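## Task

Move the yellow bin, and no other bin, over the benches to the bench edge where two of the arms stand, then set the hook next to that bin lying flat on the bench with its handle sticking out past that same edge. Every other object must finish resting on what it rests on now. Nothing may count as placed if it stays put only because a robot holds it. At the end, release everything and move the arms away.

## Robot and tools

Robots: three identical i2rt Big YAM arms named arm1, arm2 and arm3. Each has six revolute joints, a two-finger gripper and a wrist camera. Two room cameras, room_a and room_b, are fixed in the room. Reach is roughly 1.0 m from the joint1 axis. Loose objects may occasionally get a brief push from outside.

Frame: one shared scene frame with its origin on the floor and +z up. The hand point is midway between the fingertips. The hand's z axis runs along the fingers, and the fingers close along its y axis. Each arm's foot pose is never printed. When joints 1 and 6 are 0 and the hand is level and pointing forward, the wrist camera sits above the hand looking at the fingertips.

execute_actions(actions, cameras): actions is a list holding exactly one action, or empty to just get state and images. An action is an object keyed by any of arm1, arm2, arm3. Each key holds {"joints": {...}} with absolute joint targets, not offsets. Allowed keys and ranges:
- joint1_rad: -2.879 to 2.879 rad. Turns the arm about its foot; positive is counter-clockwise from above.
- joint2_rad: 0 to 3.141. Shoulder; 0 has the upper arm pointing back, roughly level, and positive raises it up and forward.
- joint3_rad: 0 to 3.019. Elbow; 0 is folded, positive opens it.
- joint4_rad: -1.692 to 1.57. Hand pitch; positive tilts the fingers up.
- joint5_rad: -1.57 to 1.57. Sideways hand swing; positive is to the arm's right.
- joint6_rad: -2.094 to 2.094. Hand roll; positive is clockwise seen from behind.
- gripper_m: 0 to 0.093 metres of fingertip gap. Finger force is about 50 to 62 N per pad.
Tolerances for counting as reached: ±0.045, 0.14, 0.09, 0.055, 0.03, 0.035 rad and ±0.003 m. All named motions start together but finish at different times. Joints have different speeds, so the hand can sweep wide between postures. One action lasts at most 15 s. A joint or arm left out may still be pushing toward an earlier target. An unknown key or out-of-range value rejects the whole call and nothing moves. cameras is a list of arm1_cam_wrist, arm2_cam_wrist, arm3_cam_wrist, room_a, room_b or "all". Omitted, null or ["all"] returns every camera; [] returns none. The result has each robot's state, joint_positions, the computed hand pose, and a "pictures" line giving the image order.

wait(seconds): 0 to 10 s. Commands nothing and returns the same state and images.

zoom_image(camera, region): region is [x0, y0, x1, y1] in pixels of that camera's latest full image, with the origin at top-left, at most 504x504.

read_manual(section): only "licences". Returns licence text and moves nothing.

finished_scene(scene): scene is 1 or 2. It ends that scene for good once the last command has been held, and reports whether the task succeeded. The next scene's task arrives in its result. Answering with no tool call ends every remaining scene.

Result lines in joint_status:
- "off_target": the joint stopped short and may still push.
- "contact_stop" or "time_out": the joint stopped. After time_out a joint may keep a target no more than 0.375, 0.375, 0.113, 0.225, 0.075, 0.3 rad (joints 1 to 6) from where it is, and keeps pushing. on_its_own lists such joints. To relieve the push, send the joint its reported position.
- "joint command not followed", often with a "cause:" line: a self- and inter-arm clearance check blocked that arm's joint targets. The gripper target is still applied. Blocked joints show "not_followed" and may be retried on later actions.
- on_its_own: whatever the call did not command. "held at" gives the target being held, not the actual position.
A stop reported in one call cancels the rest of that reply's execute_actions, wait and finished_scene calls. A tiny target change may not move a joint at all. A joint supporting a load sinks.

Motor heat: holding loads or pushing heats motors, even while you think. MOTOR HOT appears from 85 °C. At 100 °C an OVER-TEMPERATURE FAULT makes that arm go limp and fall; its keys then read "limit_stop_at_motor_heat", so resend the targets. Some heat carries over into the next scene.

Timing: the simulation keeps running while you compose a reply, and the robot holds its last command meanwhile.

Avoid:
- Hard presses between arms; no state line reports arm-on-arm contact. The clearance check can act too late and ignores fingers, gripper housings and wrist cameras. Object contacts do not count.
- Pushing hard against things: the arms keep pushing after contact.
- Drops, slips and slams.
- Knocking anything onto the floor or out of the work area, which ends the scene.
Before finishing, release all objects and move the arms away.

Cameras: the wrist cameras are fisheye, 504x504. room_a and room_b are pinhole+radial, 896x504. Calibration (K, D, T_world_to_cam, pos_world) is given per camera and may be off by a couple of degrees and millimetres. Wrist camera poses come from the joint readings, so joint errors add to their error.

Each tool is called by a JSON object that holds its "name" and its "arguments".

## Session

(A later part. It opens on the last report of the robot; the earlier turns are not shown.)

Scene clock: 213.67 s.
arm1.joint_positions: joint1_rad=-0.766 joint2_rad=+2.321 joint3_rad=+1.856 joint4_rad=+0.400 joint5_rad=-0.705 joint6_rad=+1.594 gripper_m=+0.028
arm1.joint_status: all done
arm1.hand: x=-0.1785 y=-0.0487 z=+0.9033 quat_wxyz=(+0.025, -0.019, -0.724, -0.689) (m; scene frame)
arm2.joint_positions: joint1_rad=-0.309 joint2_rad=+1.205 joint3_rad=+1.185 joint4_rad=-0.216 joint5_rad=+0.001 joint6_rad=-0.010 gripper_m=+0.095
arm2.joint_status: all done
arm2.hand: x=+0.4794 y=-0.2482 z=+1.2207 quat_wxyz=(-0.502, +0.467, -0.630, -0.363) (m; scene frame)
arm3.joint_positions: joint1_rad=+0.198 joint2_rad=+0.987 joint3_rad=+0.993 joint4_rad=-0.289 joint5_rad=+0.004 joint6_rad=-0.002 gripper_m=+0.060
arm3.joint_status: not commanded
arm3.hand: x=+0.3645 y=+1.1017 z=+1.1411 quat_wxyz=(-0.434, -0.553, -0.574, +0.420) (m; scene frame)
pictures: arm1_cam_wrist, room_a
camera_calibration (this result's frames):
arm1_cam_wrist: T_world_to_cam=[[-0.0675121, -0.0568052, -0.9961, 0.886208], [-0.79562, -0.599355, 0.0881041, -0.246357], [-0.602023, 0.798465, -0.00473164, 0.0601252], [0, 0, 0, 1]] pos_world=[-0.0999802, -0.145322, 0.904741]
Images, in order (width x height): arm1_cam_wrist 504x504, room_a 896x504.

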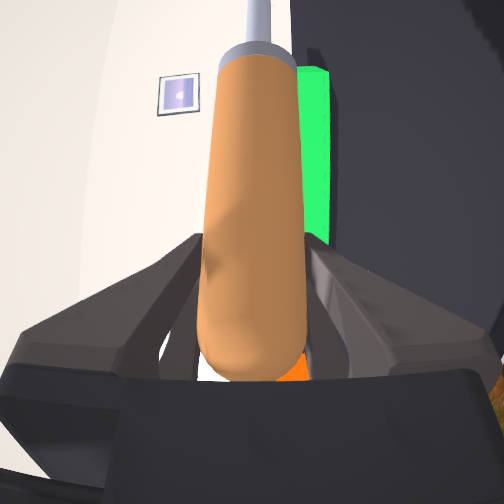

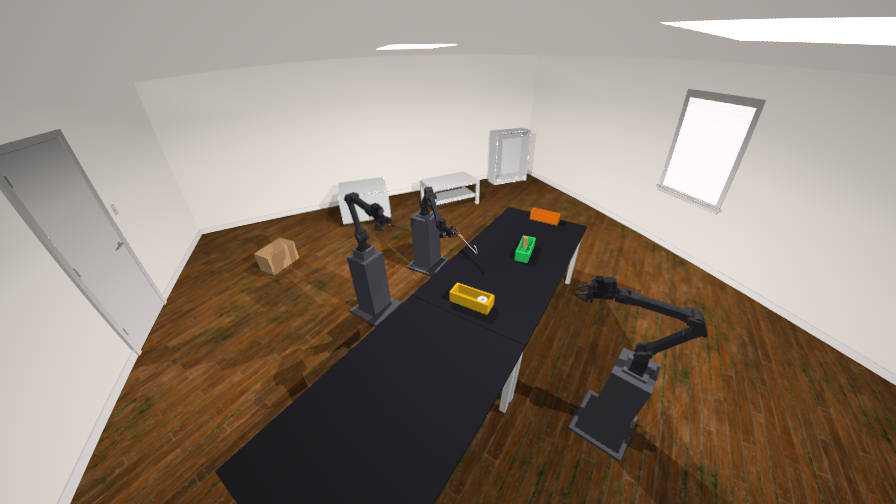

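{"name": "execute_actions", "arguments": {"actions": [{"arm1":{"joints":{"joint2_rad":2.48,"joint3_rad":1.92,"joint4_rad":0.68}}}], "cameras": []}}

{"name": "execute_actions", "arguments": {"actions": [{"arm1":{"joints":{"joint6_rad":0}}}], "cameras": ["arm1_cam_wrist","room_a"]}}

Scene clock: 223.97 s.
arm1.joint_positions: joint1_rad=-0.766 joint2_rad=+2.517 joint3_rad=+1.859 joint4_rad=+0.633 joint5_rad=-0.704 joint6_rad=+1.587 gripper_m=+0.028
arm1.joint_status: all done
arm1.hand: x=-0.1777 y=-0.0486 z=+0.7846 quat_wxyz=(+0.013, -0.008, -0.714, -0.700) (m; scene frame)
arm2.joint_positions: joint1_rad=-0.309 joint2_rad=+1.205 joint3_rad=+1.185 joint4_rad=-0.216 joint5_rad=+0.001 joint6_rad=-0.010 gripper_m=+0.095
arm2.joint_status: not commanded
arm2.hand: x=+0.4794 y=-0.2482 z=+1.2207 quat_wxyz=(-0.502, +0.467, -0.630, -0.363) (m; scene frame)
arm3.joint_positions: joint1_rad=+0.198 joint2_rad=+0.987 joint3_rad=+0.993 joint4_rad=-0.289 joint5_rad=+0.004 joint6_rad=-0.002 gripper_m=+0.060
arm3.joint_status: not commanded
arm3.hand: x=+0.3645 y=+1.1017 z=+1.1411 quat_wxyz=(-0.434, -0.553, -0.574, +0.420) (m; scene frame)
pictures: none
No camera images: the call's "cameras" was empty. Leave "cameras" out to get every camera's image.

Scene clock: 226.13 s.
arm1.joint_positions: joint1_rad=-0.766 joint2_rad=+2.516 joint3_rad=+1.859 joint4_rad=+0.639 joint5_rad=-0.709 joint6_rad=+0.011 gripper_m=+0.028
arm1.joint_status: all done
arm1.hand: x=-0.1786 y=-0.0485 z=+0.7866 quat_wxyz=(-0.488, +0.502, -0.505, -0.505) (m; scene frame)
arm2.joint_positions: joint1_rad=-0.309 joint2_rad=+1.205 joint3_rad=+1.185 joint4_rad=-0.216 joint5_rad=+0.001 joint6_rad=-0.010 gripper_m=+0.095
arm2.joint_status: not commanded
arm2.hand: x=+0.4794 y=-0.2482 z=+1.2207 quat_wxyz=(-0.502, +0.467, -0.630, -0.363) (m; scene frame)
arm3.joint_positions: joint1_rad=+0.198 joint2_rad=+0.987 joint3_rad=+0.993 joint4_rad=-0.289 joint5_rad=+0.004 joint6_rad=-0.002 gripper_m=+0.060
arm3.joint_status: not commanded
arm3.hand: x=+0.3645 y=+1.1017 z=+1.1411 quat_wxyz=(-0.434, -0.553, -0.574, +0.420) (m; scene frame)
pictures: arm1_cam_wrist, room_a
camera_calibration (this result's frames):
arm1_cam_wrist: T_world_to_cam=[[0.999632, 0.00650862, -0.0263454, 0.200848], [-0.0170058, -0.606312, -0.795045, 0.59732], [-0.0211481, 0.7952, -0.605978, 0.63587], [0, 0, 0, 1]] pos_world=[-0.177169, -0.144789, 0.86551]
Images, in order (width x height): arm1_cam_wrist 504x504, room_a 896x504.

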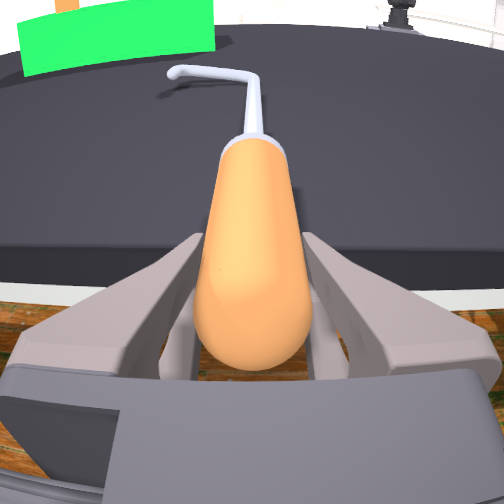

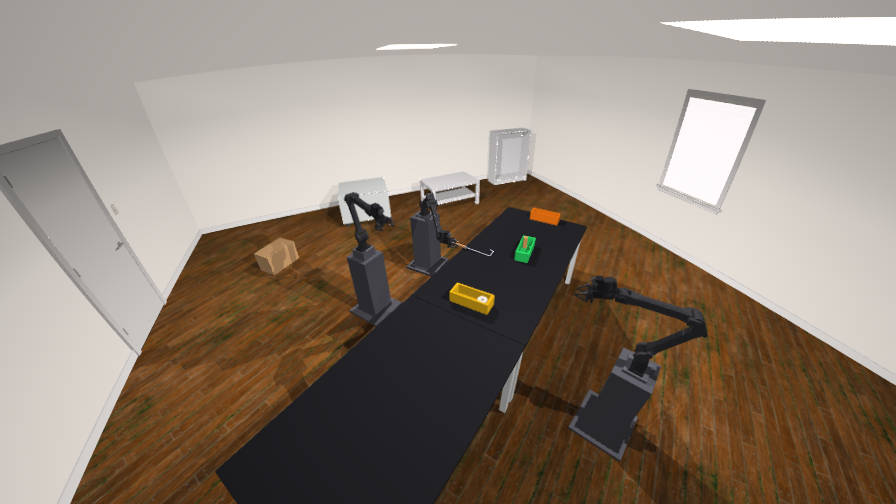

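{"name": "execute_actions", "arguments": {"actions": [{"arm1":{"joints":{"gripper_m":0.09}}}], "cameras": []}}

{"name": "execute_actions", "arguments": {"actions": [{"arm1":{"joints":{"joint2_rad":2.2}}}], "cameras": []}}

{"name": "execute_actions", "arguments": {"actions": [{"arm1":{"joints":{"joint1_rad":0.3,"joint2_rad":1.0,"joint3_rad":1.0,"joint4_rad":-0.3,"joint5_rad":0}},"arm2":{"joints":{"joint1_rad":0.3,"joint5_rad":0.7,"joint4_rad":0.62,"joint3_rad":1.9}}}], "cameras": []}}

{"name": "execute_actions", "arguments": {"actions": [{"arm2":{"joints":{"joint1_rad":0.6965,"joint2_rad":2.48}}}], "cameras": ["arm2_cam_wrist"]}}

Scene clock: 239.90 s.
arm1.joint_positions: joint1_rad=-0.766 joint2_rad=+2.487 joint3_rad=+1.874 joint4_rad=+0.656 joint5_rad=-0.708 joint6_rad=+0.011 gripper_m=+0.090
arm1.joint_status: all done
arm1.hand: x=-0.1752 y=-0.0447 z=+0.8236 quat_wxyz=(-0.510, +0.500, -0.483, -0.506) (m; scene frame)
arm2.joint_positions: joint1_rad=-0.309 joint2_rad=+1.205 joint3_rad=+1.185 joint4_rad=-0.216 joint5_rad=+0.001 joint6_rad=-0.010 gripper_m=+0.095
arm2.joint_status: not commanded
arm2.hand: x=+0.4794 y=-0.2482 z=+1.2207 quat_wxyz=(-0.502, +0.467, -0.630, -0.363) (m; scene frame)
arm3.joint_positions: joint1_rad=+0.198 joint2_rad=+0.987 joint3_rad=+0.993 joint4_rad=-0.289 joint5_rad=+0.004 joint6_rad=-0.002 gripper_m=+0.060
arm3.joint_status: not commanded
arm3.hand: x=+0.3645 y=+1.1017 z=+1.1411 quat_wxyz=(-0.434, -0.553, -0.574, +0.420) (m; scene frame)
pictures: none
No camera images: the call's "cameras" was empty. Leave "cameras" out to get every camera's image.

Scene clock: 241.37 s.
arm1.joint_positions: joint1_rad=-0.766 joint2_rad=+2.172 joint3_rad=+1.908 joint4_rad=+0.672 joint5_rad=-0.707 joint6_rad=+0.011 gripper_m=+0.090
arm1.joint_status: all done
arm1.hand: x=-0.1965 y=-0.0691 z=+1.1126 quat_wxyz=(-0.627, +0.479, -0.346, -0.507) (m; scene frame)
arm2.joint_positions: joint1_rad=-0.309 joint2_rad=+1.205 joint3_rad=+1.185 joint4_rad=-0.216 joint5_rad=+0.001 joint6_rad=-0.010 gripper_m=+0.095
arm2.joint_status: not commanded
arm2.hand: x=+0.4794 y=-0.2482 z=+1.2207 quat_wxyz=(-0.502, +0.467, -0.630, -0.363) (m; scene frame)
arm3.joint_positions: joint1_rad=+0.198 joint2_rad=+0.987 joint3_rad=+0.993 joint4_rad=-0.289 joint5_rad=+0.004 joint6_rad=-0.002 gripper_m=+0.060
arm3.joint_status: not commanded
arm3.hand: x=+0.3645 y=+1.1017 z=+1.1411 quat_wxyz=(-0.434, -0.553, -0.574, +0.420) (m; scene frame)
pictures: none
No camera images: the call's "cameras" was empty. Leave "cameras" out to get every camera's image.

Scene clock: 243.07 s.
arm1.joint_positions: joint1_rad=+0.294 joint2_rad=+0.992 joint3_rad=+1.015 joint4_rad=-0.280 joint5_rad=-0.002 joint6_rad=+0.009 gripper_m=+0.090
arm1.joint_status: all done
arm1.hand: x=-0.8301 y=-0.3326 z=+1.1556 quat_wxyz=(-0.344, +0.651, -0.451, -0.504) (m; scene frame)
arm2.joint_positions: joint1_rad=+0.293 joint2_rad=+1.192 joint3_rad=+1.894 joint4_rad=+0.613 joint5_rad=+0.696 joint6_rad=-0.010 gripper_m=+0.095
arm2.joint_status: all done
arm2.hand: x=+0.3276 y=-0.4843 z=+1.7299 quat_wxyz=(-0.594, -0.103, -0.343, -0.721) (m; scene frame)
arm3.joint_positions: joint1_rad=+0.198 joint2_rad=+0.987 joint3_rad=+0.993 joint4_rad=-0.289 joint5_rad=+0.004 joint6_rad=-0.002 gripper_m=+0.060
arm3.joint_status: not commanded
arm3.hand: x=+0.3645 y=+1.1017 z=+1.1411 quat_wxyz=(-0.434, -0.553, -0.574, +0.420) (m; scene frame)
pictures: none
No camera images: the call's "cameras" was empty. Leave "cameras" out to get every camera's image.

Scene clock: 244.77 s.
arm1.joint_positions: joint1_rad=+0.294 joint2_rad=+0.992 joint3_rad=+1.015 joint4_rad=-0.280 joint5_rad=-0.002 joint6_rad=+0.009 gripper_m=+0.090
arm1.joint_status: not commanded
arm1.hand: x=-0.8301 y=-0.3326 z=+1.1556 quat_wxyz=(-0.344, +0.651, -0.451, -0.504) (m; scene frame)
arm2.joint_positions: joint1_rad=+0.705 joint2_rad=+2.481 joint3_rad=+1.874 joint4_rad=+0.616 joint5_rad=+0.698 joint6_rad=-0.010 gripper_m=+0.095
arm2.joint_status: all done
arm2.hand: x=-0.1819 y=-0.0502 z=+0.8689 quat_wxyz=(-0.501, +0.502, -0.494, -0.503) (m; scene frame)
arm3.joint_positions: joint1_rad=+0.198 joint2_rad=+0.987 joint3_rad=+0.993 joint4_rad=-0.289 joint5_rad=+0.004 joint6_rad=-0.002 gripper_m=+0.060
arm3.joint_status: not commanded
arm3.hand: x=+0.3645 y=+1.1017 z=+1.1411 quat_wxyz=(-0.434, -0.553, -0.574, +0.420) (m; scene frame)
pictures: arm2_cam_wrist
camera_calibration (this result's frames):
arm2_cam_wrist: T_world_to_cam=[[0.999656, 0.0221349, -0.0140544, 0.199351], [0.00144023, -0.581567, -0.813497, 0.678473], [-0.0261803, 0.813197, -0.581399, 0.6613], [0, 0, 0, 1]] pos_world=[-0.182947, -0.147602, 0.939217]
Images, in order (width x height): arm2_cam_wrist 504x504.

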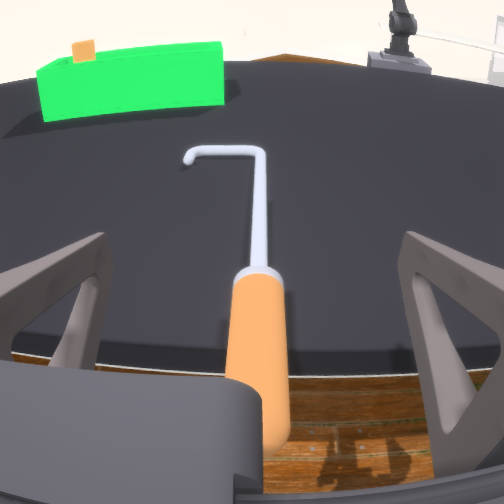

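{"name": "execute_actions", "arguments": {"actions": [{"arm2":{"joints":{"joint1_rad":0.675,"joint2_rad":2.68,"joint3_rad":2.04,"joint4_rad":0.68,"gripper_m":0.065}}}], "cameras": ["arm2_cam_wrist"]}}

Scene clock: 251.83 s.
arm1.joint_positions: joint1_rad=+0.294 joint2_rad=+0.992 joint3_rad=+1.015 joint4_rad=-0.280 joint5_rad=-0.002 joint6_rad=+0.009 gripper_m=+0.090
arm1.joint_status: not commanded
arm1.hand: x=-0.8301 y=-0.3326 z=+1.1556 quat_wxyz=(-0.344, +0.651, -0.451, -0.504) (m; scene frame)
arm2.joint_positions: joint1_rad=+0.676 joint2_rad=+2.667 joint3_rad=+2.019 joint4_rad=+0.671 joint5_rad=+0.698 joint6_rad=-0.010 gripper_m=+0.065
arm2.joint_status: all done
arm2.hand: x=-0.1713 y=-0.0222 z=+0.7934 quat_wxyz=(-0.509, +0.490, -0.500, -0.501) (m; scene frame)
arm3.joint_positions: joint1_rad=+0.198 joint2_rad=+0.987 joint3_rad=+0.993 joint4_rad=-0.289 joint5_rad=+0.004 joint6_rad=-0.002 gripper_m=+0.060
arm3.joint_status: not commanded
arm3.hand: x=+0.3645 y=+1.1017 z=+1.1411 quat_wxyz=(-0.434, -0.553, -0.574, +0.420) (m; scene frame)
pictures: arm2_cam_wrist
camera_calibration (this result's frames):
arm2_cam_wrist: T_world_to_cam=[[0.999704, -0.00698603, -0.0232892, 0.193741], [-0.0230973, -0.572104, -0.819856, 0.634387], [-0.00759629, 0.820152, -0.572096, 0.590885], [0, 0, 0, 1]] pos_world=[-0.174543, -0.120327, 0.862661]
Images, in order (width x height): arm2_cam_wrist 504x504.

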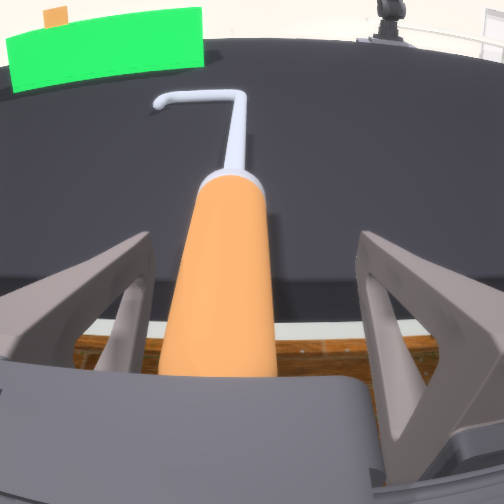

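{"name": "execute_actions", "arguments": {"actions": [{"arm2":{"joints":{"joint1_rad":0.70,"joint4_rad":0.60}}}], "cameras": []}}

{"name": "execute_actions", "arguments": {"actions": [{"arm2":{"joints":{"gripper_m":0}}}], "cameras": ["arm2_cam_wrist"]}}

Scene clock: 256.63 s.
arm1.joint_positions: joint1_rad=+0.294 joint2_rad=+0.992 joint3_rad=+1.015 joint4_rad=-0.280 joint5_rad=-0.002 joint6_rad=+0.009 gripper_m=+0.090
arm1.joint_status: not commanded
arm1.hand: x=-0.8301 y=-0.3326 z=+1.1556 quat_wxyz=(-0.344, +0.651, -0.451, -0.504) (m; scene frame)
arm2.joint_positions: joint1_rad=+0.696 joint2_rad=+2.667 joint3_rad=+2.019 joint4_rad=+0.611 joint5_rad=+0.698 joint6_rad=-0.010 gripper_m=+0.065
arm2.joint_status: all done
arm2.hand: x=-0.1867 y=-0.0321 z=+0.7811 quat_wxyz=(-0.502, +0.516, -0.497, -0.485) (m; scene frame)
arm3.joint_positions: joint1_rad=+0.198 joint2_rad=+0.987 joint3_rad=+0.993 joint4_rad=-0.289 joint5_rad=+0.004 joint6_rad=-0.002 gripper_m=+0.060
arm3.joint_status: not commanded
arm3.hand: x=+0.3645 y=+1.1017 z=+1.1411 quat_wxyz=(-0.434, -0.553, -0.574, +0.420) (m; scene frame)
pictures: none
No camera images: the call's "cameras" was empty. Leave "cameras" out to get every camera's image.

Scene clock: 257.27 s.
arm1.joint_positions: joint1_rad=+0.294 joint2_rad=+0.992 joint3_rad=+1.015 joint4_rad=-0.280 joint5_rad=-0.002 joint6_rad=+0.009 gripper_m=+0.090
arm1.joint_status: not commanded
arm1.hand: x=-0.8301 y=-0.3326 z=+1.1556 quat_wxyz=(-0.344, +0.651, -0.451, -0.504) (m; scene frame)
arm2.joint_positions: joint1_rad=+0.696 joint2_rad=+2.667 joint3_rad=+2.019 joint4_rad=+0.611 joint5_rad=+0.701 joint6_rad=-0.010 gripper_m=+0.029
arm2.joint_status: gripper_m off_target (ended at +0.029, target +0.000)
arm2.hand: x=-0.1862 y=-0.0321 z=+0.7810 quat_wxyz=(-0.502, +0.515, -0.498, -0.484) (m; scene frame)
arm3.joint_positions: joint1_rad=+0.198 joint2_rad=+0.987 joint3_rad=+0.993 joint4_rad=-0.289 joint5_rad=+0.004 joint6_rad=-0.002 gripper_m=+0.060
arm3.joint_status: not commanded
arm3.hand: x=+0.3645 y=+1.1017 z=+1.1411 quat_wxyz=(-0.434, -0.553, -0.574, +0.420) (m; scene frame)
pictures: arm2_cam_wrist
camera_calibration (this result's frames):
arm2_cam_wrist: T_world_to_cam=[[0.999844, 0.0102008, 0.0144063, 0.179434], [0.0176385, -0.609432, -0.792642, 0.603382], [0.000694015, 0.792773, -0.609517, 0.62172], [0, 0, 0, 1]] pos_world=[-0.19048, -0.126993, 0.85463]
Images, in order (width x height): arm2_cam_wrist 504x504.

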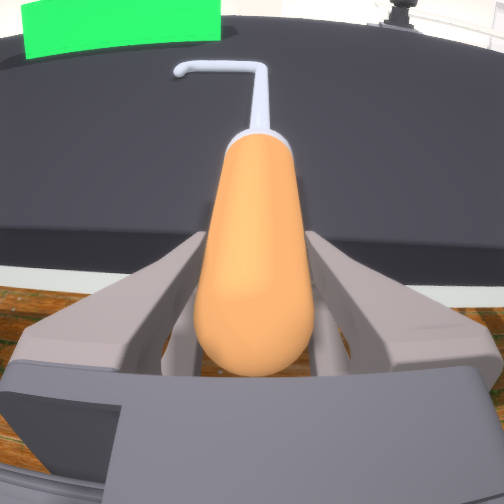

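{"name": "execute_actions", "arguments": {"actions": [{"arm2":{"joints":{"joint6_rad":1.57}}}], "cameras": []}}

{"name": "execute_actions", "arguments": {"actions": [{"arm2":{"joints":{"joint2_rad":2.2,"joint4_rad":0.3}}}], "cameras": ["arm2_cam_wrist"]}}

{"name": "execute_actions", "arguments": {"actions": [{"arm2":{"joints":{"joint1_rad":-0.1,"joint2_rad":1.3,"joint3_rad":1.44,"joint4_rad":-0.3,"joint5_rad":0}}}], "cameras": ["arm2_cam_wrist"]}}

{"name": "execute_actions", "arguments": {"actions": [{"arm2":{"joints":{"joint4_rad":-1.66}}}], "cameras": ["arm2_cam_wrist","room_a"]}}

Scene clock: 269.80 s.
arm1.joint_positions: joint1_rad=+0.294 joint2_rad=+0.992 joint3_rad=+1.015 joint4_rad=-0.280 joint5_rad=-0.002 joint6_rad=+0.009 gripper_m=+0.090
arm1.joint_status: not commanded
arm1.hand: x=-0.8301 y=-0.3326 z=+1.1556 quat_wxyz=(-0.344, +0.651, -0.451, -0.504) (m; scene frame)
arm2.joint_positions: joint1_rad=+0.696 joint2_rad=+2.667 joint3_rad=+2.019 joint4_rad=+0.611 joint5_rad=+0.706 joint6_rad=+1.555 gripper_m=+0.029
arm2.joint_status: all done
arm2.hand: x=-0.1853 y=-0.0321 z=+0.7811 quat_wxyz=(-0.017, +0.013, -0.716, -0.697) (m; scene frame)
arm3.joint_positions: joint1_rad=+0.198 joint2_rad=+0.987 joint3_rad=+0.993 joint4_rad=-0.289 joint5_rad=+0.004 joint6_rad=-0.002 gripper_m=+0.060
arm3.joint_status: not commanded
arm3.hand: x=+0.3645 y=+1.1017 z=+1.1411 quat_wxyz=(-0.434, -0.553, -0.574, +0.420) (m; scene frame)
pictures: none
No camera images: the call's "cameras" was empty. Leave "cameras" out to get every camera's image.

Scene clock: 271.60 s.
arm1.joint_positions: joint1_rad=+0.294 joint2_rad=+0.992 joint3_rad=+1.015 joint4_rad=-0.280 joint5_rad=-0.002 joint6_rad=+0.009 gripper_m=+0.090
arm1.joint_status: not commanded
arm1.hand: x=-0.8301 y=-0.3326 z=+1.1556 quat_wxyz=(-0.344, +0.651, -0.451, -0.504) (m; scene frame)
arm2.joint_positions: joint1_rad=+0.698 joint2_rad=+2.214 joint3_rad=+2.010 joint4_rad=+0.279 joint5_rad=+0.702 joint6_rad=+1.558 gripper_m=+0.029
arm2.joint_status: all done
arm2.hand: x=-0.1766 y=-0.0465 z=+1.1068 quat_wxyz=(+0.011, -0.013, -0.686, -0.727) (m; scene frame)
arm3.joint_positions: joint1_rad=+0.198 joint2_rad=+0.987 joint3_rad=+0.993 joint4_rad=-0.289 joint5_rad=+0.004 joint6_rad=-0.002 gripper_m=+0.060
arm3.joint_status: not commanded
arm3.hand: x=+0.3645 y=+1.1017 z=+1.1411 quat_wxyz=(-0.434, -0.553, -0.574, +0.420) (m; scene frame)
pictures: arm2_cam_wrist
camera_calibration (this result's frames):
arm2_cam_wrist: T_world_to_cam=[[-0.0547571, 0.0694921, -0.996079, 1.10013], [-0.809523, -0.587078, 0.00354373, -0.173614], [-0.584529, 0.806542, 0.0884021, -0.0435288], [0, 0, 0, 1]] pos_world=[-0.105749, -0.143267, 1.10028]
Images, in order (width x height): arm2_cam_wrist 504x504.

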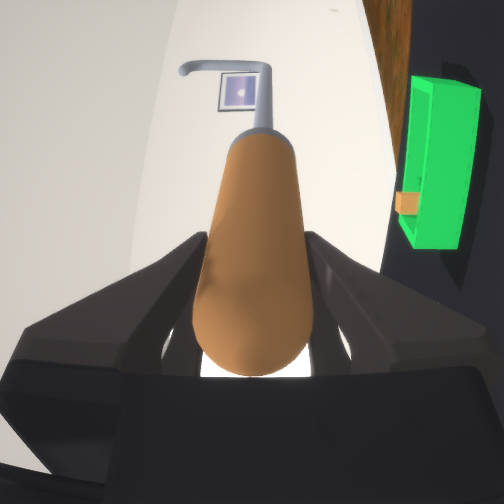

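Scene clock: 273.53 s.
arm1.joint_positions: joint1_rad=+0.294 joint2_rad=+0.992 joint3_rad=+1.015 joint4_rad=-0.280 joint5_rad=-0.002 joint6_rad=+0.009 gripper_m=+0.090
arm1.joint_status: not commanded
arm1.hand: x=-0.8301 y=-0.3326 z=+1.1556 quat_wxyz=(-0.344, +0.651, -0.451, -0.504) (m; scene frame)
arm2.joint_positions: joint1_rad=-0.096 joint2_rad=+1.322 joint3_rad=+1.407 joint4_rad=-0.325 joint5_rad=-0.004 joint6_rad=+1.600 gripper_m=+0.029
arm2.joint_status: all done
arm2.hand: x=+0.3635 y=-0.1814 z=+1.2652 quat_wxyz=(-0.019, -0.046, -0.785, -0.618) (m; scene frame)
arm3.joint_positions: joint1_rad=+0.198 joint2_rad=+0.987 joint3_rad=+0.993 joint4_rad=-0.289 joint5_rad=+0.004 joint6_rad=-0.002 gripper_m=+0.060
arm3.joint_status: not commanded
arm3.hand: x=+0.3645 y=+1.1017 z=+1.1411 quat_wxyz=(-0.434, -0.553, -0.574, +0.420) (m; scene frame)
pictures: arm2_cam_wrist
camera_calibration (this result's frames):
arm2_cam_wrist: T_world_to_cam=[[-0.0691798, -0.220245, -0.972988, 1.22033], [-0.854887, -0.489609, 0.17161, 0.00546186], [-0.51418, 0.843668, -0.154413, 0.655339], [0, 0, 0, 1]] pos_world=[0.426054, -0.281443, 1.28762]
Images, in order (width x height): arm2_cam_wrist 504x504.

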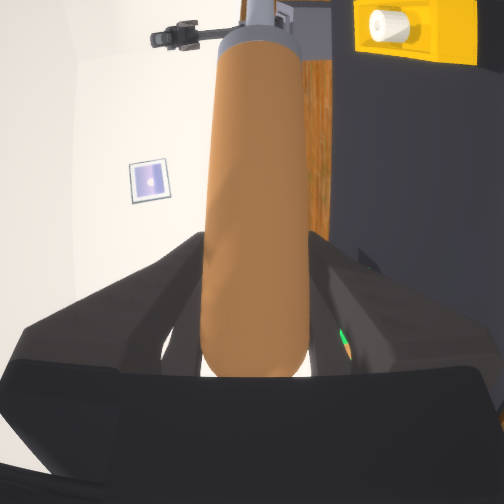

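Scene clock: 275.33 s.
arm1.joint_positions: joint1_rad=+0.294 joint2_rad=+0.992 joint3_rad=+1.015 joint4_rad=-0.280 joint5_rad=-0.002 joint6_rad=+0.009 gripper_m=+0.090
arm1.joint_status: not commanded
arm1.hand: x=-0.8301 y=-0.3326 z=+1.1556 quat_wxyz=(-0.344, +0.651, -0.451, -0.504) (m; scene frame)
arm2.joint_positions: joint1_rad=-0.096 joint2_rad=+1.322 joint3_rad=+1.407 joint4_rad=-1.653 joint5_rad=-0.004 joint6_rad=+1.582 gripper_m=+0.029
arm2.joint_status: all done
arm2.hand: x=+0.3419 y=-0.4183 z=+1.0776 quat_wxyz=(+0.001, -0.052, -0.999, -0.002) (m; scene frame)
arm3.joint_positions: joint1_rad=+0.198 joint2_rad=+0.987 joint3_rad=+0.993 joint4_rad=-0.289 joint5_rad=+0.004 joint6_rad=-0.002 gripper_m=+0.060
arm3.joint_status: not commanded
arm3.hand: x=+0.3645 y=+1.1017 z=+1.1411 quat_wxyz=(-0.434, -0.553, -0.574, +0.420) (m; scene frame)
pictures: arm2_cam_wrist, room_a
camera_calibration (this result's frames):
arm2_cam_wrist: T_world_to_cam=[[-0.124616, -0.992085, -0.0154415, -0.351633], [-0.802387, 0.0916087, 0.589731, -0.322232], [-0.583649, 0.0858797, -0.807452, 1.22568], [0, 0, 0, 1]] pos_world=[0.412994, -0.424592, 1.17428]
Images, in order (width x height): arm2_cam_wrist 504x504, room_a 896x504.

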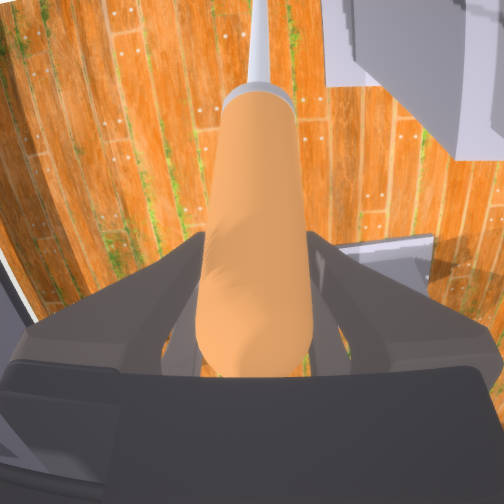

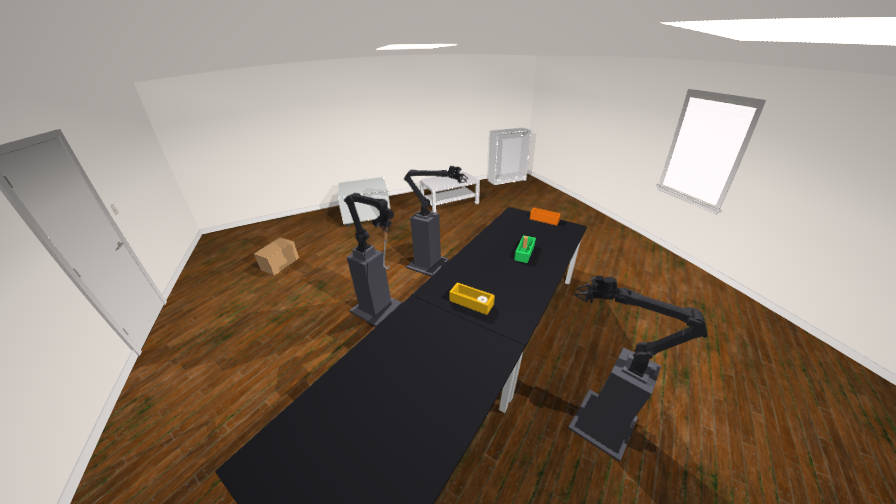

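{"name": "execute_actions", "arguments": {"actions": [{"arm2":{"joints":{"joint4_rad":-1.40,"joint6_rad":-1.57}}}], "cameras": ["arm2_cam_wrist"]}}

{"name": "execute_actions", "arguments": {"actions": [{"arm2":{"joints":{"joint4_rad":-0.05}}}], "cameras": ["arm2_cam_wrist","arm3_cam_wrist"]}}

Scene clock: 283.63 s.
arm1.joint_positions: joint1_rad=+0.294 joint2_rad=+0.992 joint3_rad=+1.015 joint4_rad=-0.280 joint5_rad=-0.002 joint6_rad=+0.009 gripper_m=+0.090
arm1.joint_status: not commanded
arm1.hand: x=-0.8301 y=-0.3326 z=+1.1556 quat_wxyz=(-0.344, +0.651, -0.451, -0.504) (m; scene frame)
arm2.joint_positions: joint1_rad=-0.096 joint2_rad=+1.322 joint3_rad=+1.407 joint4_rad=-1.421 joint5_rad=+0.001 joint6_rad=-1.561 gripper_m=+0.029
arm2.joint_status: all done
arm2.hand: x=+0.3480 y=-0.3622 z=+1.0844 quat_wxyz=(-0.118, +0.992, -0.051, +0.006) (m; scene frame)
arm3.joint_positions: joint1_rad=+0.198 joint2_rad=+0.987 joint3_rad=+0.993 joint4_rad=-0.289 joint5_rad=+0.004 joint6_rad=-0.002 gripper_m=+0.060
arm3.joint_status: not commanded
arm3.hand: x=+0.3645 y=+1.1017 z=+1.1411 quat_wxyz=(-0.434, -0.553, -0.574, +0.420) (m; scene frame)
pictures: arm2_cam_wrist
camera_calibration (this result's frames):
arm2_cam_wrist: T_world_to_cam=[[0.120127, 0.967293, 0.223416, 0.0703819], [0.789305, -0.229555, 0.569476, -0.97474], [0.602136, 0.107934, -0.791064, 0.807469], [0, 0, 0, 1]] pos_world=[0.274706, -0.378989, 1.17813]
Images, in order (width x height): arm2_cam_wrist 504x504.

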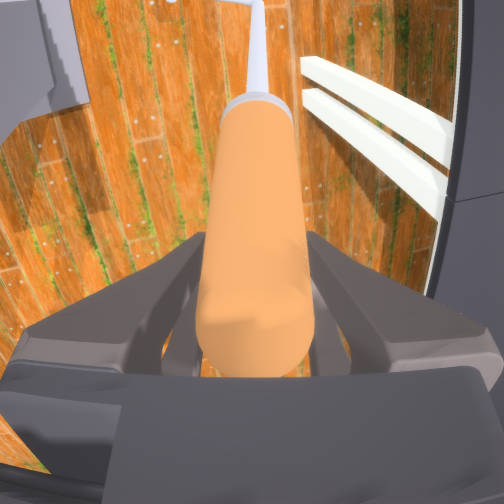

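Scene clock: 285.33 s.
arm1.joint_positions: joint1_rad=+0.294 joint2_rad=+0.992 joint3_rad=+1.015 joint4_rad=-0.280 joint5_rad=-0.002 joint6_rad=+0.009 gripper_m=+0.090
arm1.joint_status: not commanded
arm1.hand: x=-0.8301 y=-0.3326 z=+1.1556 quat_wxyz=(-0.344, +0.651, -0.451, -0.504) (m; scene frame)
arm2.joint_positions: joint1_rad=-0.096 joint2_rad=+1.322 joint3_rad=+1.407 joint4_rad=-0.103 joint5_rad=+0.001 joint6_rad=-1.573 gripper_m=+0.029
arm2.joint_status: all done
arm2.hand: x=+0.3650 y=-0.1745 z=+1.3191 quat_wxyz=(-0.700, +0.712, -0.032, +0.034) (m; scene frame)
arm3.joint_positions: joint1_rad=+0.198 joint2_rad=+0.987 joint3_rad=+0.993 joint4_rad=-0.289 joint5_rad=+0.004 joint6_rad=-0.002 gripper_m=+0.060
arm3.joint_status: not commanded
arm3.hand: x=+0.3645 y=+1.1017 z=+1.1411 quat_wxyz=(-0.434, -0.553, -0.574, +0.420) (m; scene frame)
pictures: arm2_cam_wrist, arm3_cam_wrist
camera_calibration (this result's frames):
arm2_cam_wrist: T_world_to_cam=[[0.0194672, 0.0265061, 0.999459, -1.31671], [0.75044, -0.660933, 0.00291138, -0.392446], [0.660652, 0.749977, -0.0327578, 0.0530051], [0, 0, 0, 1]] pos_world=[0.285122, -0.264232, 1.31888]
arm3_cam_wrist: T_world_to_cam=[[-0.999804, -0.0177751, 0.0086706, 0.369731], [-0.0192931, 0.780205, -0.625227, -0.13321], [0.00434863, -0.625272, -0.780395, 1.70182], [0, 0, 0, 1]] pos_world=[0.359688, 1.1746, 1.2416]
Images, in order (width x height): arm2_cam_wrist 504x504, arm3_cam_wrist 504x504.

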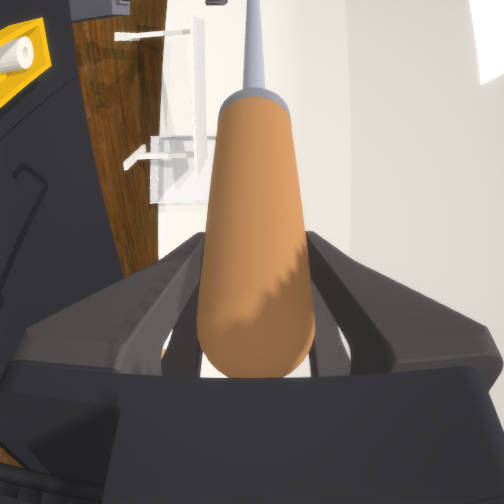

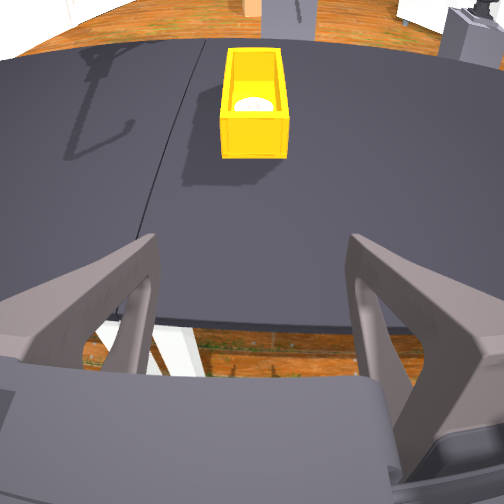

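{"name": "execute_actions", "arguments": {"actions": [{"arm2":{"joints":{"joint1_rad":-0.16,"joint2_rad":2.1,"joint3_rad":1.58,"joint4_rad":0.65}},"arm3":{"joints":{"joint4_rad":-0.05}}}], "cameras": ["arm2_cam_wrist","arm3_cam_wrist","room_a"]}}

Scene clock: 293.03 s.
arm1.joint_positions: joint1_rad=+0.294 joint2_rad=+0.992 joint3_rad=+1.015 joint4_rad=-0.280 joint5_rad=-0.002 joint6_rad=+0.009 gripper_m=+0.090
arm1.joint_status: not commanded
arm1.hand: x=-0.8301 y=-0.3326 z=+1.1556 quat_wxyz=(-0.344, +0.651, -0.451, -0.504) (m; scene frame)
arm2.joint_positions: joint1_rad=-0.164 joint2_rad=+2.141 joint3_rad=+1.516 joint4_rad=+0.601 joint5_rad=+0.001 joint6_rad=-1.584 gripper_m=+0.029
arm2.joint_status: all done
arm2.hand: x=+0.4426 y=+0.0359 z=+0.9605 quat_wxyz=(-0.696, +0.713, -0.052, +0.062) (m; scene frame)
arm3.joint_positions: joint1_rad=+0.198 joint2_rad=+0.987 joint3_rad=+0.992 joint4_rad=-0.074 joint5_rad=+0.004 joint6_rad=-0.002 gripper_m=+0.060
arm3.joint_status: all done
arm3.hand: x=+0.3648 y=+1.0929 z=+1.1926 quat_wxyz=(-0.493, -0.505, -0.524, +0.477) (m; scene frame)
pictures: arm2_cam_wrist, arm3_cam_wrist, room_a
camera_calibration (this result's frames):
arm2_cam_wrist: T_world_to_cam=[[0.0109501, 0.0324731, 0.999413, -0.96184], [0.703927, -0.710106, 0.0153603, -0.300204], [0.710188, 0.703345, -0.0306345, -0.190108], [0, 0, 0, 1]] pos_world=[0.356866, -0.0482312, 0.960062]
arm3_cam_wrist: T_world_to_cam=[[-0.999862, -0.016159, 0.00375379, 0.373532], [-0.0130895, 0.629447, -0.776934, 0.249333], [0.0101917, -0.776876, -0.629571, 1.72015], [0, 0, 0, 1]] pos_world=[0.359213, 1.18544, 1.27527]
Images, in order (width x height): arm2_cam_wrist 504x504, arm3_cam_wrist 504x504, room_a 896x504.

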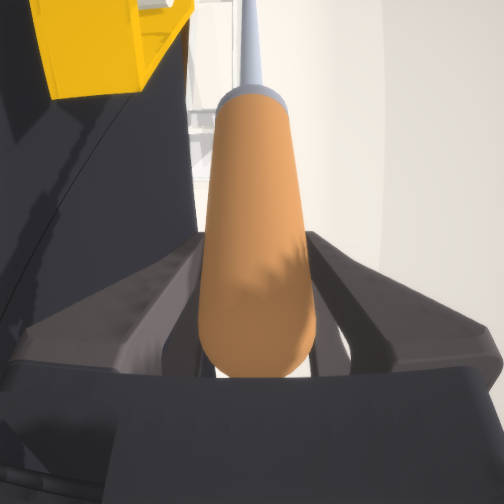

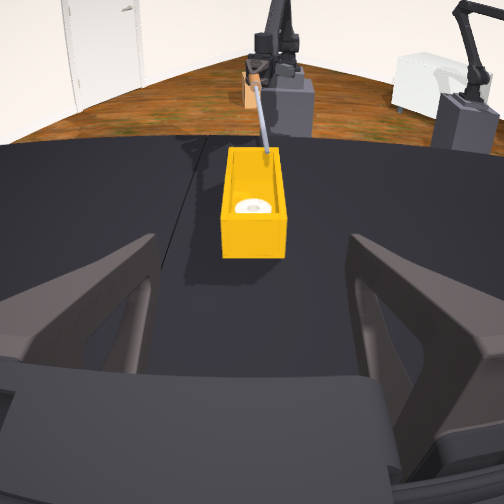

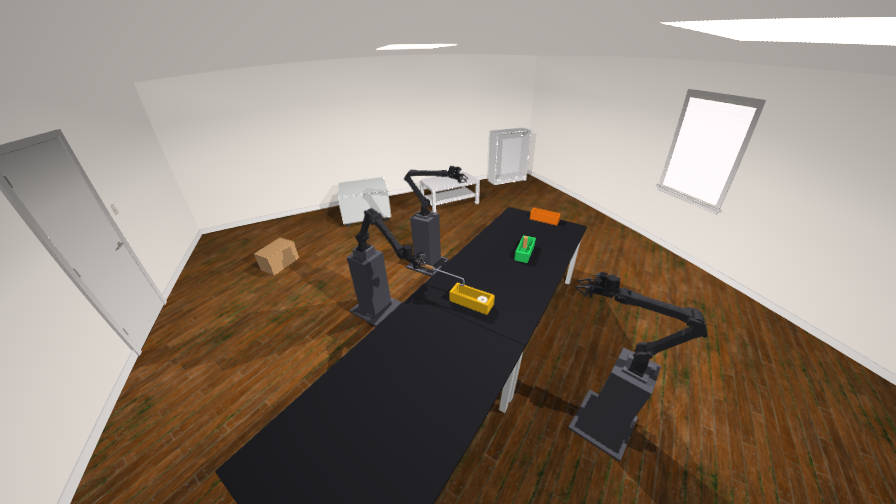

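{"name": "execute_actions", "arguments": {"actions": [{"arm2":{"joints":{"joint1_rad":-0.2,"joint2_rad":2.205,"joint3_rad":1.755,"joint4_rad":0.59}}}], "cameras": ["arm3_cam_wrist","room_a","room_b"]}}

{"name": "zoom_image", "arguments": {"camera": "room_a", "region": [390, 230, 530, 330]}}

{"name": "zoom_image", "arguments": {"camera": "room_b", "region": [420, 200, 560, 300]}}

Scene clock: 300.13 s.
arm1.joint_positions: joint1_rad=+0.294 joint2_rad=+0.992 joint3_rad=+1.015 joint4_rad=-0.280 joint5_rad=-0.002 joint6_rad=+0.009 gripper_m=+0.090
arm1.joint_status: not commanded
arm1.hand: x=-0.8301 y=-0.3326 z=+1.1556 quat_wxyz=(-0.344, +0.651, -0.451, -0.504) (m; scene frame)
arm2.joint_positions: joint1_rad=-0.202 joint2_rad=+2.212 joint3_rad=+1.680 joint4_rad=+0.567 joint5_rad=+0.002 joint6_rad=-1.584 gripper_m=+0.029
arm2.joint_status: all done
arm2.hand: x=+0.4816 y=+0.0682 z=+0.9857 quat_wxyz=(-0.716, +0.691, -0.064, +0.077) (m; scene frame)
arm3.joint_positions: joint1_rad=+0.198 joint2_rad=+0.987 joint3_rad=+0.992 joint4_rad=-0.074 joint5_rad=+0.004 joint6_rad=-0.002 gripper_m=+0.060
arm3.joint_status: not commanded
arm3.hand: x=+0.3648 y=+1.0929 z=+1.1926 quat_wxyz=(-0.493, -0.505, -0.524, +0.477) (m; scene frame)
pictures: arm3_cam_wrist, room_a, room_b
camera_calibration (this result's frames):
arm3_cam_wrist: T_world_to_cam=[[-0.999862, -0.016159, 0.00375379, 0.373532], [-0.0130895, 0.629447, -0.776934, 0.249333], [0.0101917, -0.776876, -0.629571, 1.72015], [0, 0, 0, 1]] pos_world=[0.359213, 1.18544, 1.27527]
Images, in order (width x height): arm3_cam_wrist 504x504, room_a 896x504, room_b 896x504.

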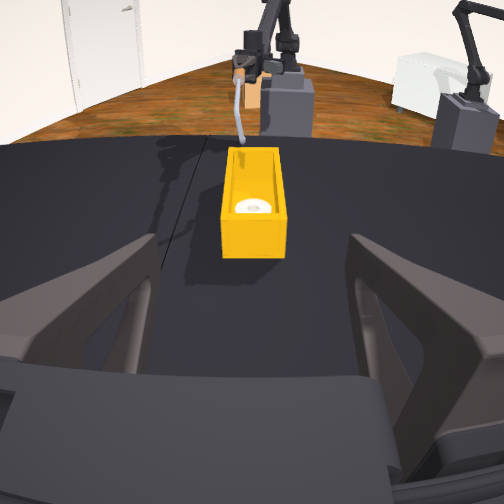

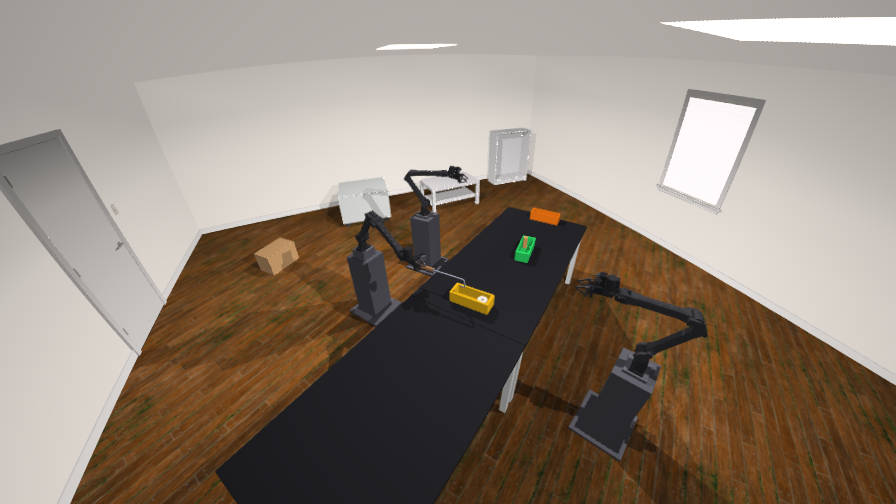

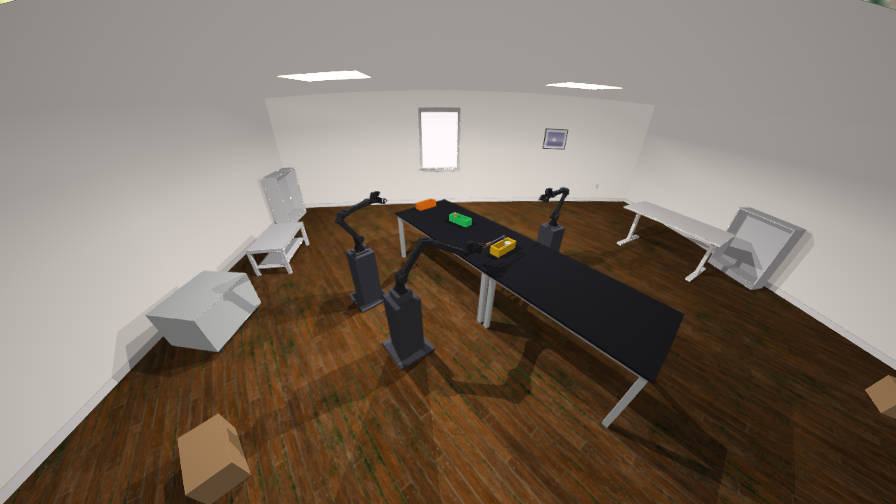

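Region (390, 230, 530, 330) of room_a's 896x504 image, scaled by 3.600, with more detail than that image has; it fills the top 360 rows of this view, and the rest is white.

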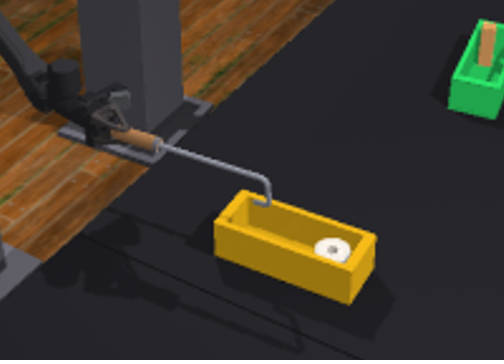

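Region (420, 200, 560, 300) of room_b's 896x504 image, scaled by 3.600, with more detail than that image has; it fills the top 360 rows of this view, and the rest is white.

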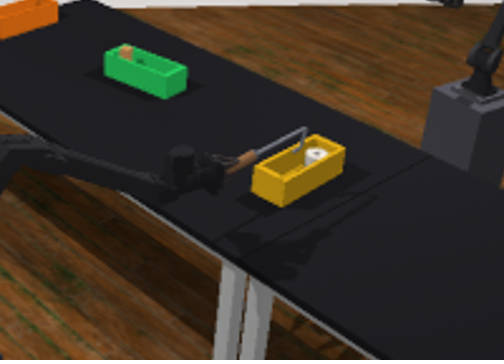

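{"name": "execute_actions", "arguments": {"actions": [{"arm2":{"joints":{"joint2_rad":2.32,"joint4_rad":0.70}}}], "cameras": ["arm3_cam_wrist","room_a"]}}

{"name": "zoom_image", "arguments": {"camera": "room_a", "region": [390, 230, 530, 330]}}

Scene clock: 306.23 s.
arm1.joint_positions: joint1_rad=+0.294 joint2_rad=+0.992 joint3_rad=+1.015 joint4_rad=-0.280 joint5_rad=-0.002 joint6_rad=+0.009 gripper_m=+0.090
arm1.joint_status: not commanded
arm1.hand: x=-0.8301 y=-0.3326 z=+1.1556 quat_wxyz=(-0.344, +0.651, -0.451, -0.504) (m; scene frame)
arm2.joint_positions: joint1_rad=-0.202 joint2_rad=+2.352 joint3_rad=+1.696 joint4_rad=+0.651 joint5_rad=+0.002 joint6_rad=-1.584 gripper_m=+0.029
arm2.joint_status: all done
arm2.hand: x=+0.4833 y=+0.0758 z=+0.8952 quat_wxyz=(-0.702, +0.705, -0.065, +0.076) (m; scene frame)
arm3.joint_positions: joint1_rad=+0.198 joint2_rad=+0.987 joint3_rad=+0.992 joint4_rad=-0.074 joint5_rad=+0.004 joint6_rad=-0.002 gripper_m=+0.060
arm3.joint_status: not commanded
arm3.hand: x=+0.3648 y=+1.0929 z=+1.1926 quat_wxyz=(-0.493, -0.505, -0.524, +0.477) (m; scene frame)
pictures: arm3_cam_wrist, room_a
camera_calibration (this result's frames):
arm3_cam_wrist: T_world_to_cam=[[-0.999862, -0.016159, 0.00375379, 0.373532], [-0.0130895, 0.629447, -0.776934, 0.249333], [0.0101917, -0.776876, -0.629571, 1.72015], [0, 0, 0, 1]] pos_world=[0.359213, 1.18544, 1.27527]
Images, in order (width x height): arm3_cam_wrist 504x504, room_a 896x504.

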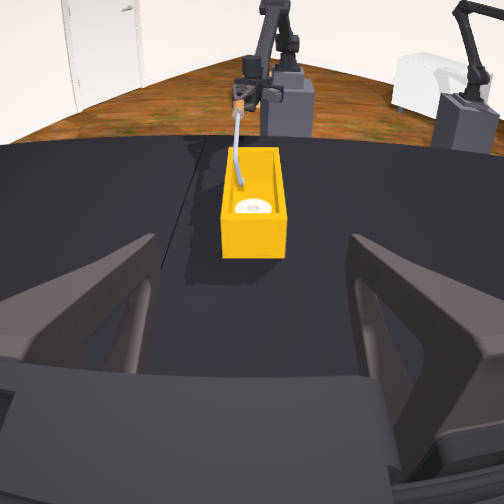

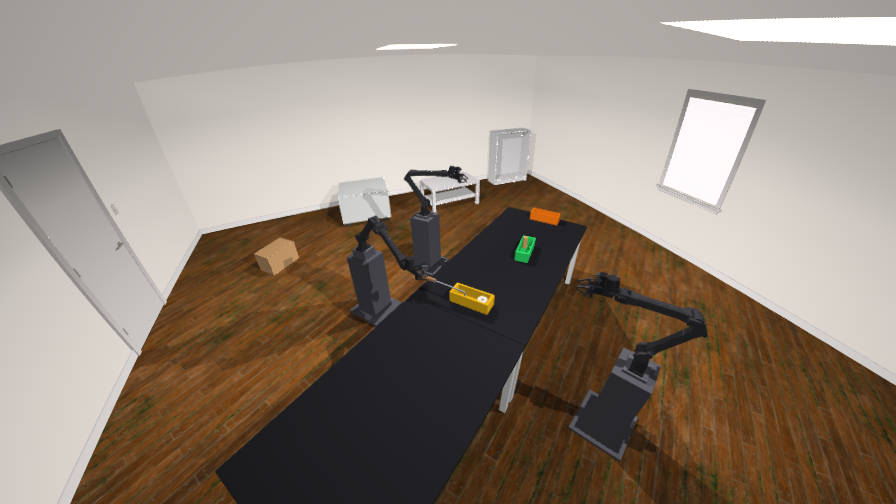

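Region (390, 230, 530, 330) of room_a's 896x504 image, scaled by 3.600, with more detail than that image has; it fills the top 360 rows of this view, and the rest is white.

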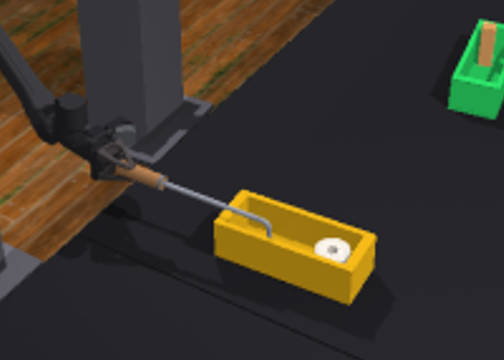

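{"name": "execute_actions", "arguments": {"actions": [{"arm2":{"joints":{"joint1_rad":-0.19,"joint2_rad":2.165,"joint3_rad":1.345,"joint4_rad":0.92}}}], "cameras": []}}

{"name": "execute_actions", "arguments": {"actions": [{"arm2":{"joints":{"joint1_rad":-0.21,"joint2_rad":2.01,"joint3_rad":1.01,"joint4_rad":1.095}}}], "cameras": ["arm3_cam_wrist","room_a"]}}

{"name": "zoom_image", "arguments": {"camera": "room_a", "region": [370, 230, 510, 330]}}

Scene clock: 315.30 s.
arm1.joint_positions: joint1_rad=+0.294 joint2_rad=+0.992 joint3_rad=+1.015 joint4_rad=-0.280 joint5_rad=-0.002 joint6_rad=+0.009 gripper_m=+0.090
arm1.joint_status: not commanded
arm1.hand: x=-0.8301 y=-0.3326 z=+1.1556 quat_wxyz=(-0.344, +0.651, -0.451, -0.504) (m; scene frame)
arm2.joint_positions: joint1_rad=-0.198 joint2_rad=+2.176 joint3_rad=+1.338 joint4_rad=+0.902 joint5_rad=+0.001 joint6_rad=-1.576 gripper_m=+0.029
arm2.joint_status: all done
arm2.hand: x=+0.4622 y=-0.0130 z=+0.9131 quat_wxyz=(-0.727, +0.680, -0.065, +0.074) (m; scene frame)
arm3.joint_positions: joint1_rad=+0.198 joint2_rad=+0.987 joint3_rad=+0.992 joint4_rad=-0.074 joint5_rad=+0.004 joint6_rad=-0.002 gripper_m=+0.060
arm3.joint_status: not commanded
arm3.hand: x=+0.3648 y=+1.0929 z=+1.1926 quat_wxyz=(-0.493, -0.505, -0.524, +0.477) (m; scene frame)
pictures: none
No camera images: the call's "cameras" was empty. Leave "cameras" out to get every camera's image.

Scene clock: 316.50 s.
arm1.joint_positions: joint1_rad=+0.294 joint2_rad=+0.992 joint3_rad=+1.015 joint4_rad=-0.280 joint5_rad=-0.002 joint6_rad=+0.009 gripper_m=+0.090
arm1.joint_status: not commanded
arm1.hand: x=-0.8301 y=-0.3326 z=+1.1556 quat_wxyz=(-0.344, +0.651, -0.451, -0.504) (m; scene frame)
arm2.joint_positions: joint1_rad=-0.202 joint2_rad=+2.040 joint3_rad=+0.980 joint4_rad=+1.046 joint5_rad=+0.001 joint6_rad=-1.578 gripper_m=+0.029
arm2.joint_status: all done
arm2.hand: x=+0.4439 y=-0.1194 z=+0.8780 quat_wxyz=(-0.699, +0.708, -0.068, +0.073) (m; scene frame)
arm3.joint_positions: joint1_rad=+0.198 joint2_rad=+0.987 joint3_rad=+0.992 joint4_rad=-0.074 joint5_rad=+0.004 joint6_rad=-0.002 gripper_m=+0.060
arm3.joint_status: not commanded
arm3.hand: x=+0.3648 y=+1.0929 z=+1.1926 quat_wxyz=(-0.493, -0.505, -0.524, +0.477) (m; scene frame)
pictures: arm3_cam_wrist, room_a
camera_calibration (this result's frames):
arm3_cam_wrist: T_world_to_cam=[[-0.999862, -0.016159, 0.00375379, 0.373532], [-0.0130895, 0.629447, -0.776934, 0.249333], [0.0101917, -0.776876, -0.629571, 1.72015], [0, 0, 0, 1]] pos_world=[0.359213, 1.18544, 1.27527]
Images, in order (width x height): arm3_cam_wrist 504x504, room_a 896x504.

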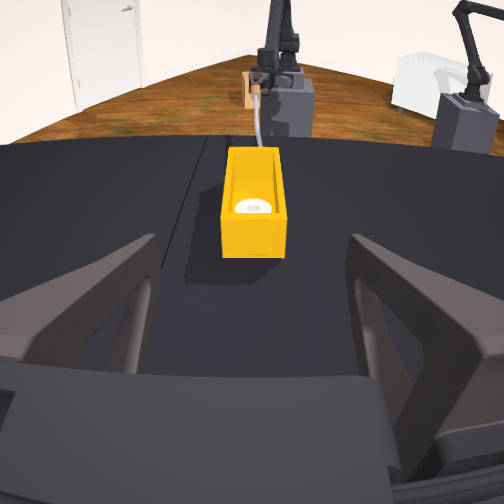

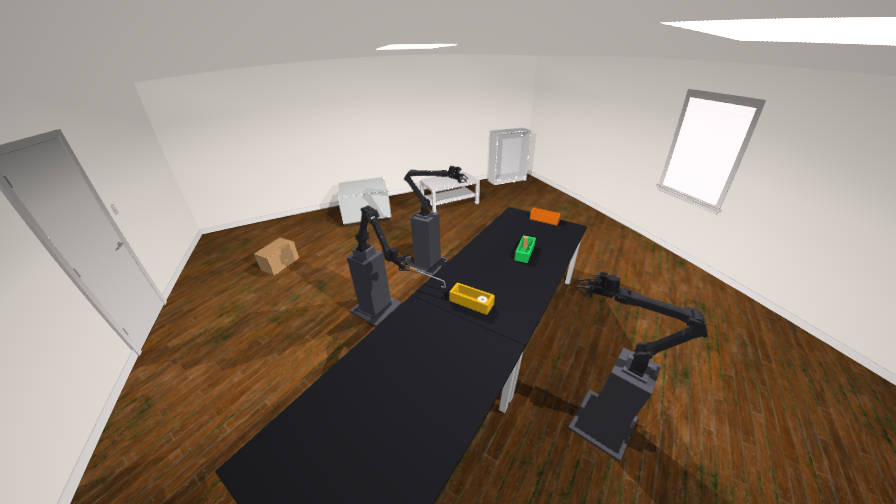

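Region (370, 230, 510, 330) of room_a's 896x504 image, scaled by 3.600, with more detail than that image has; it fills the top 360 rows of this view, and the rest is white.

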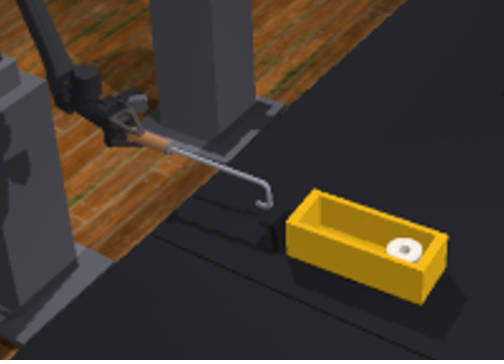

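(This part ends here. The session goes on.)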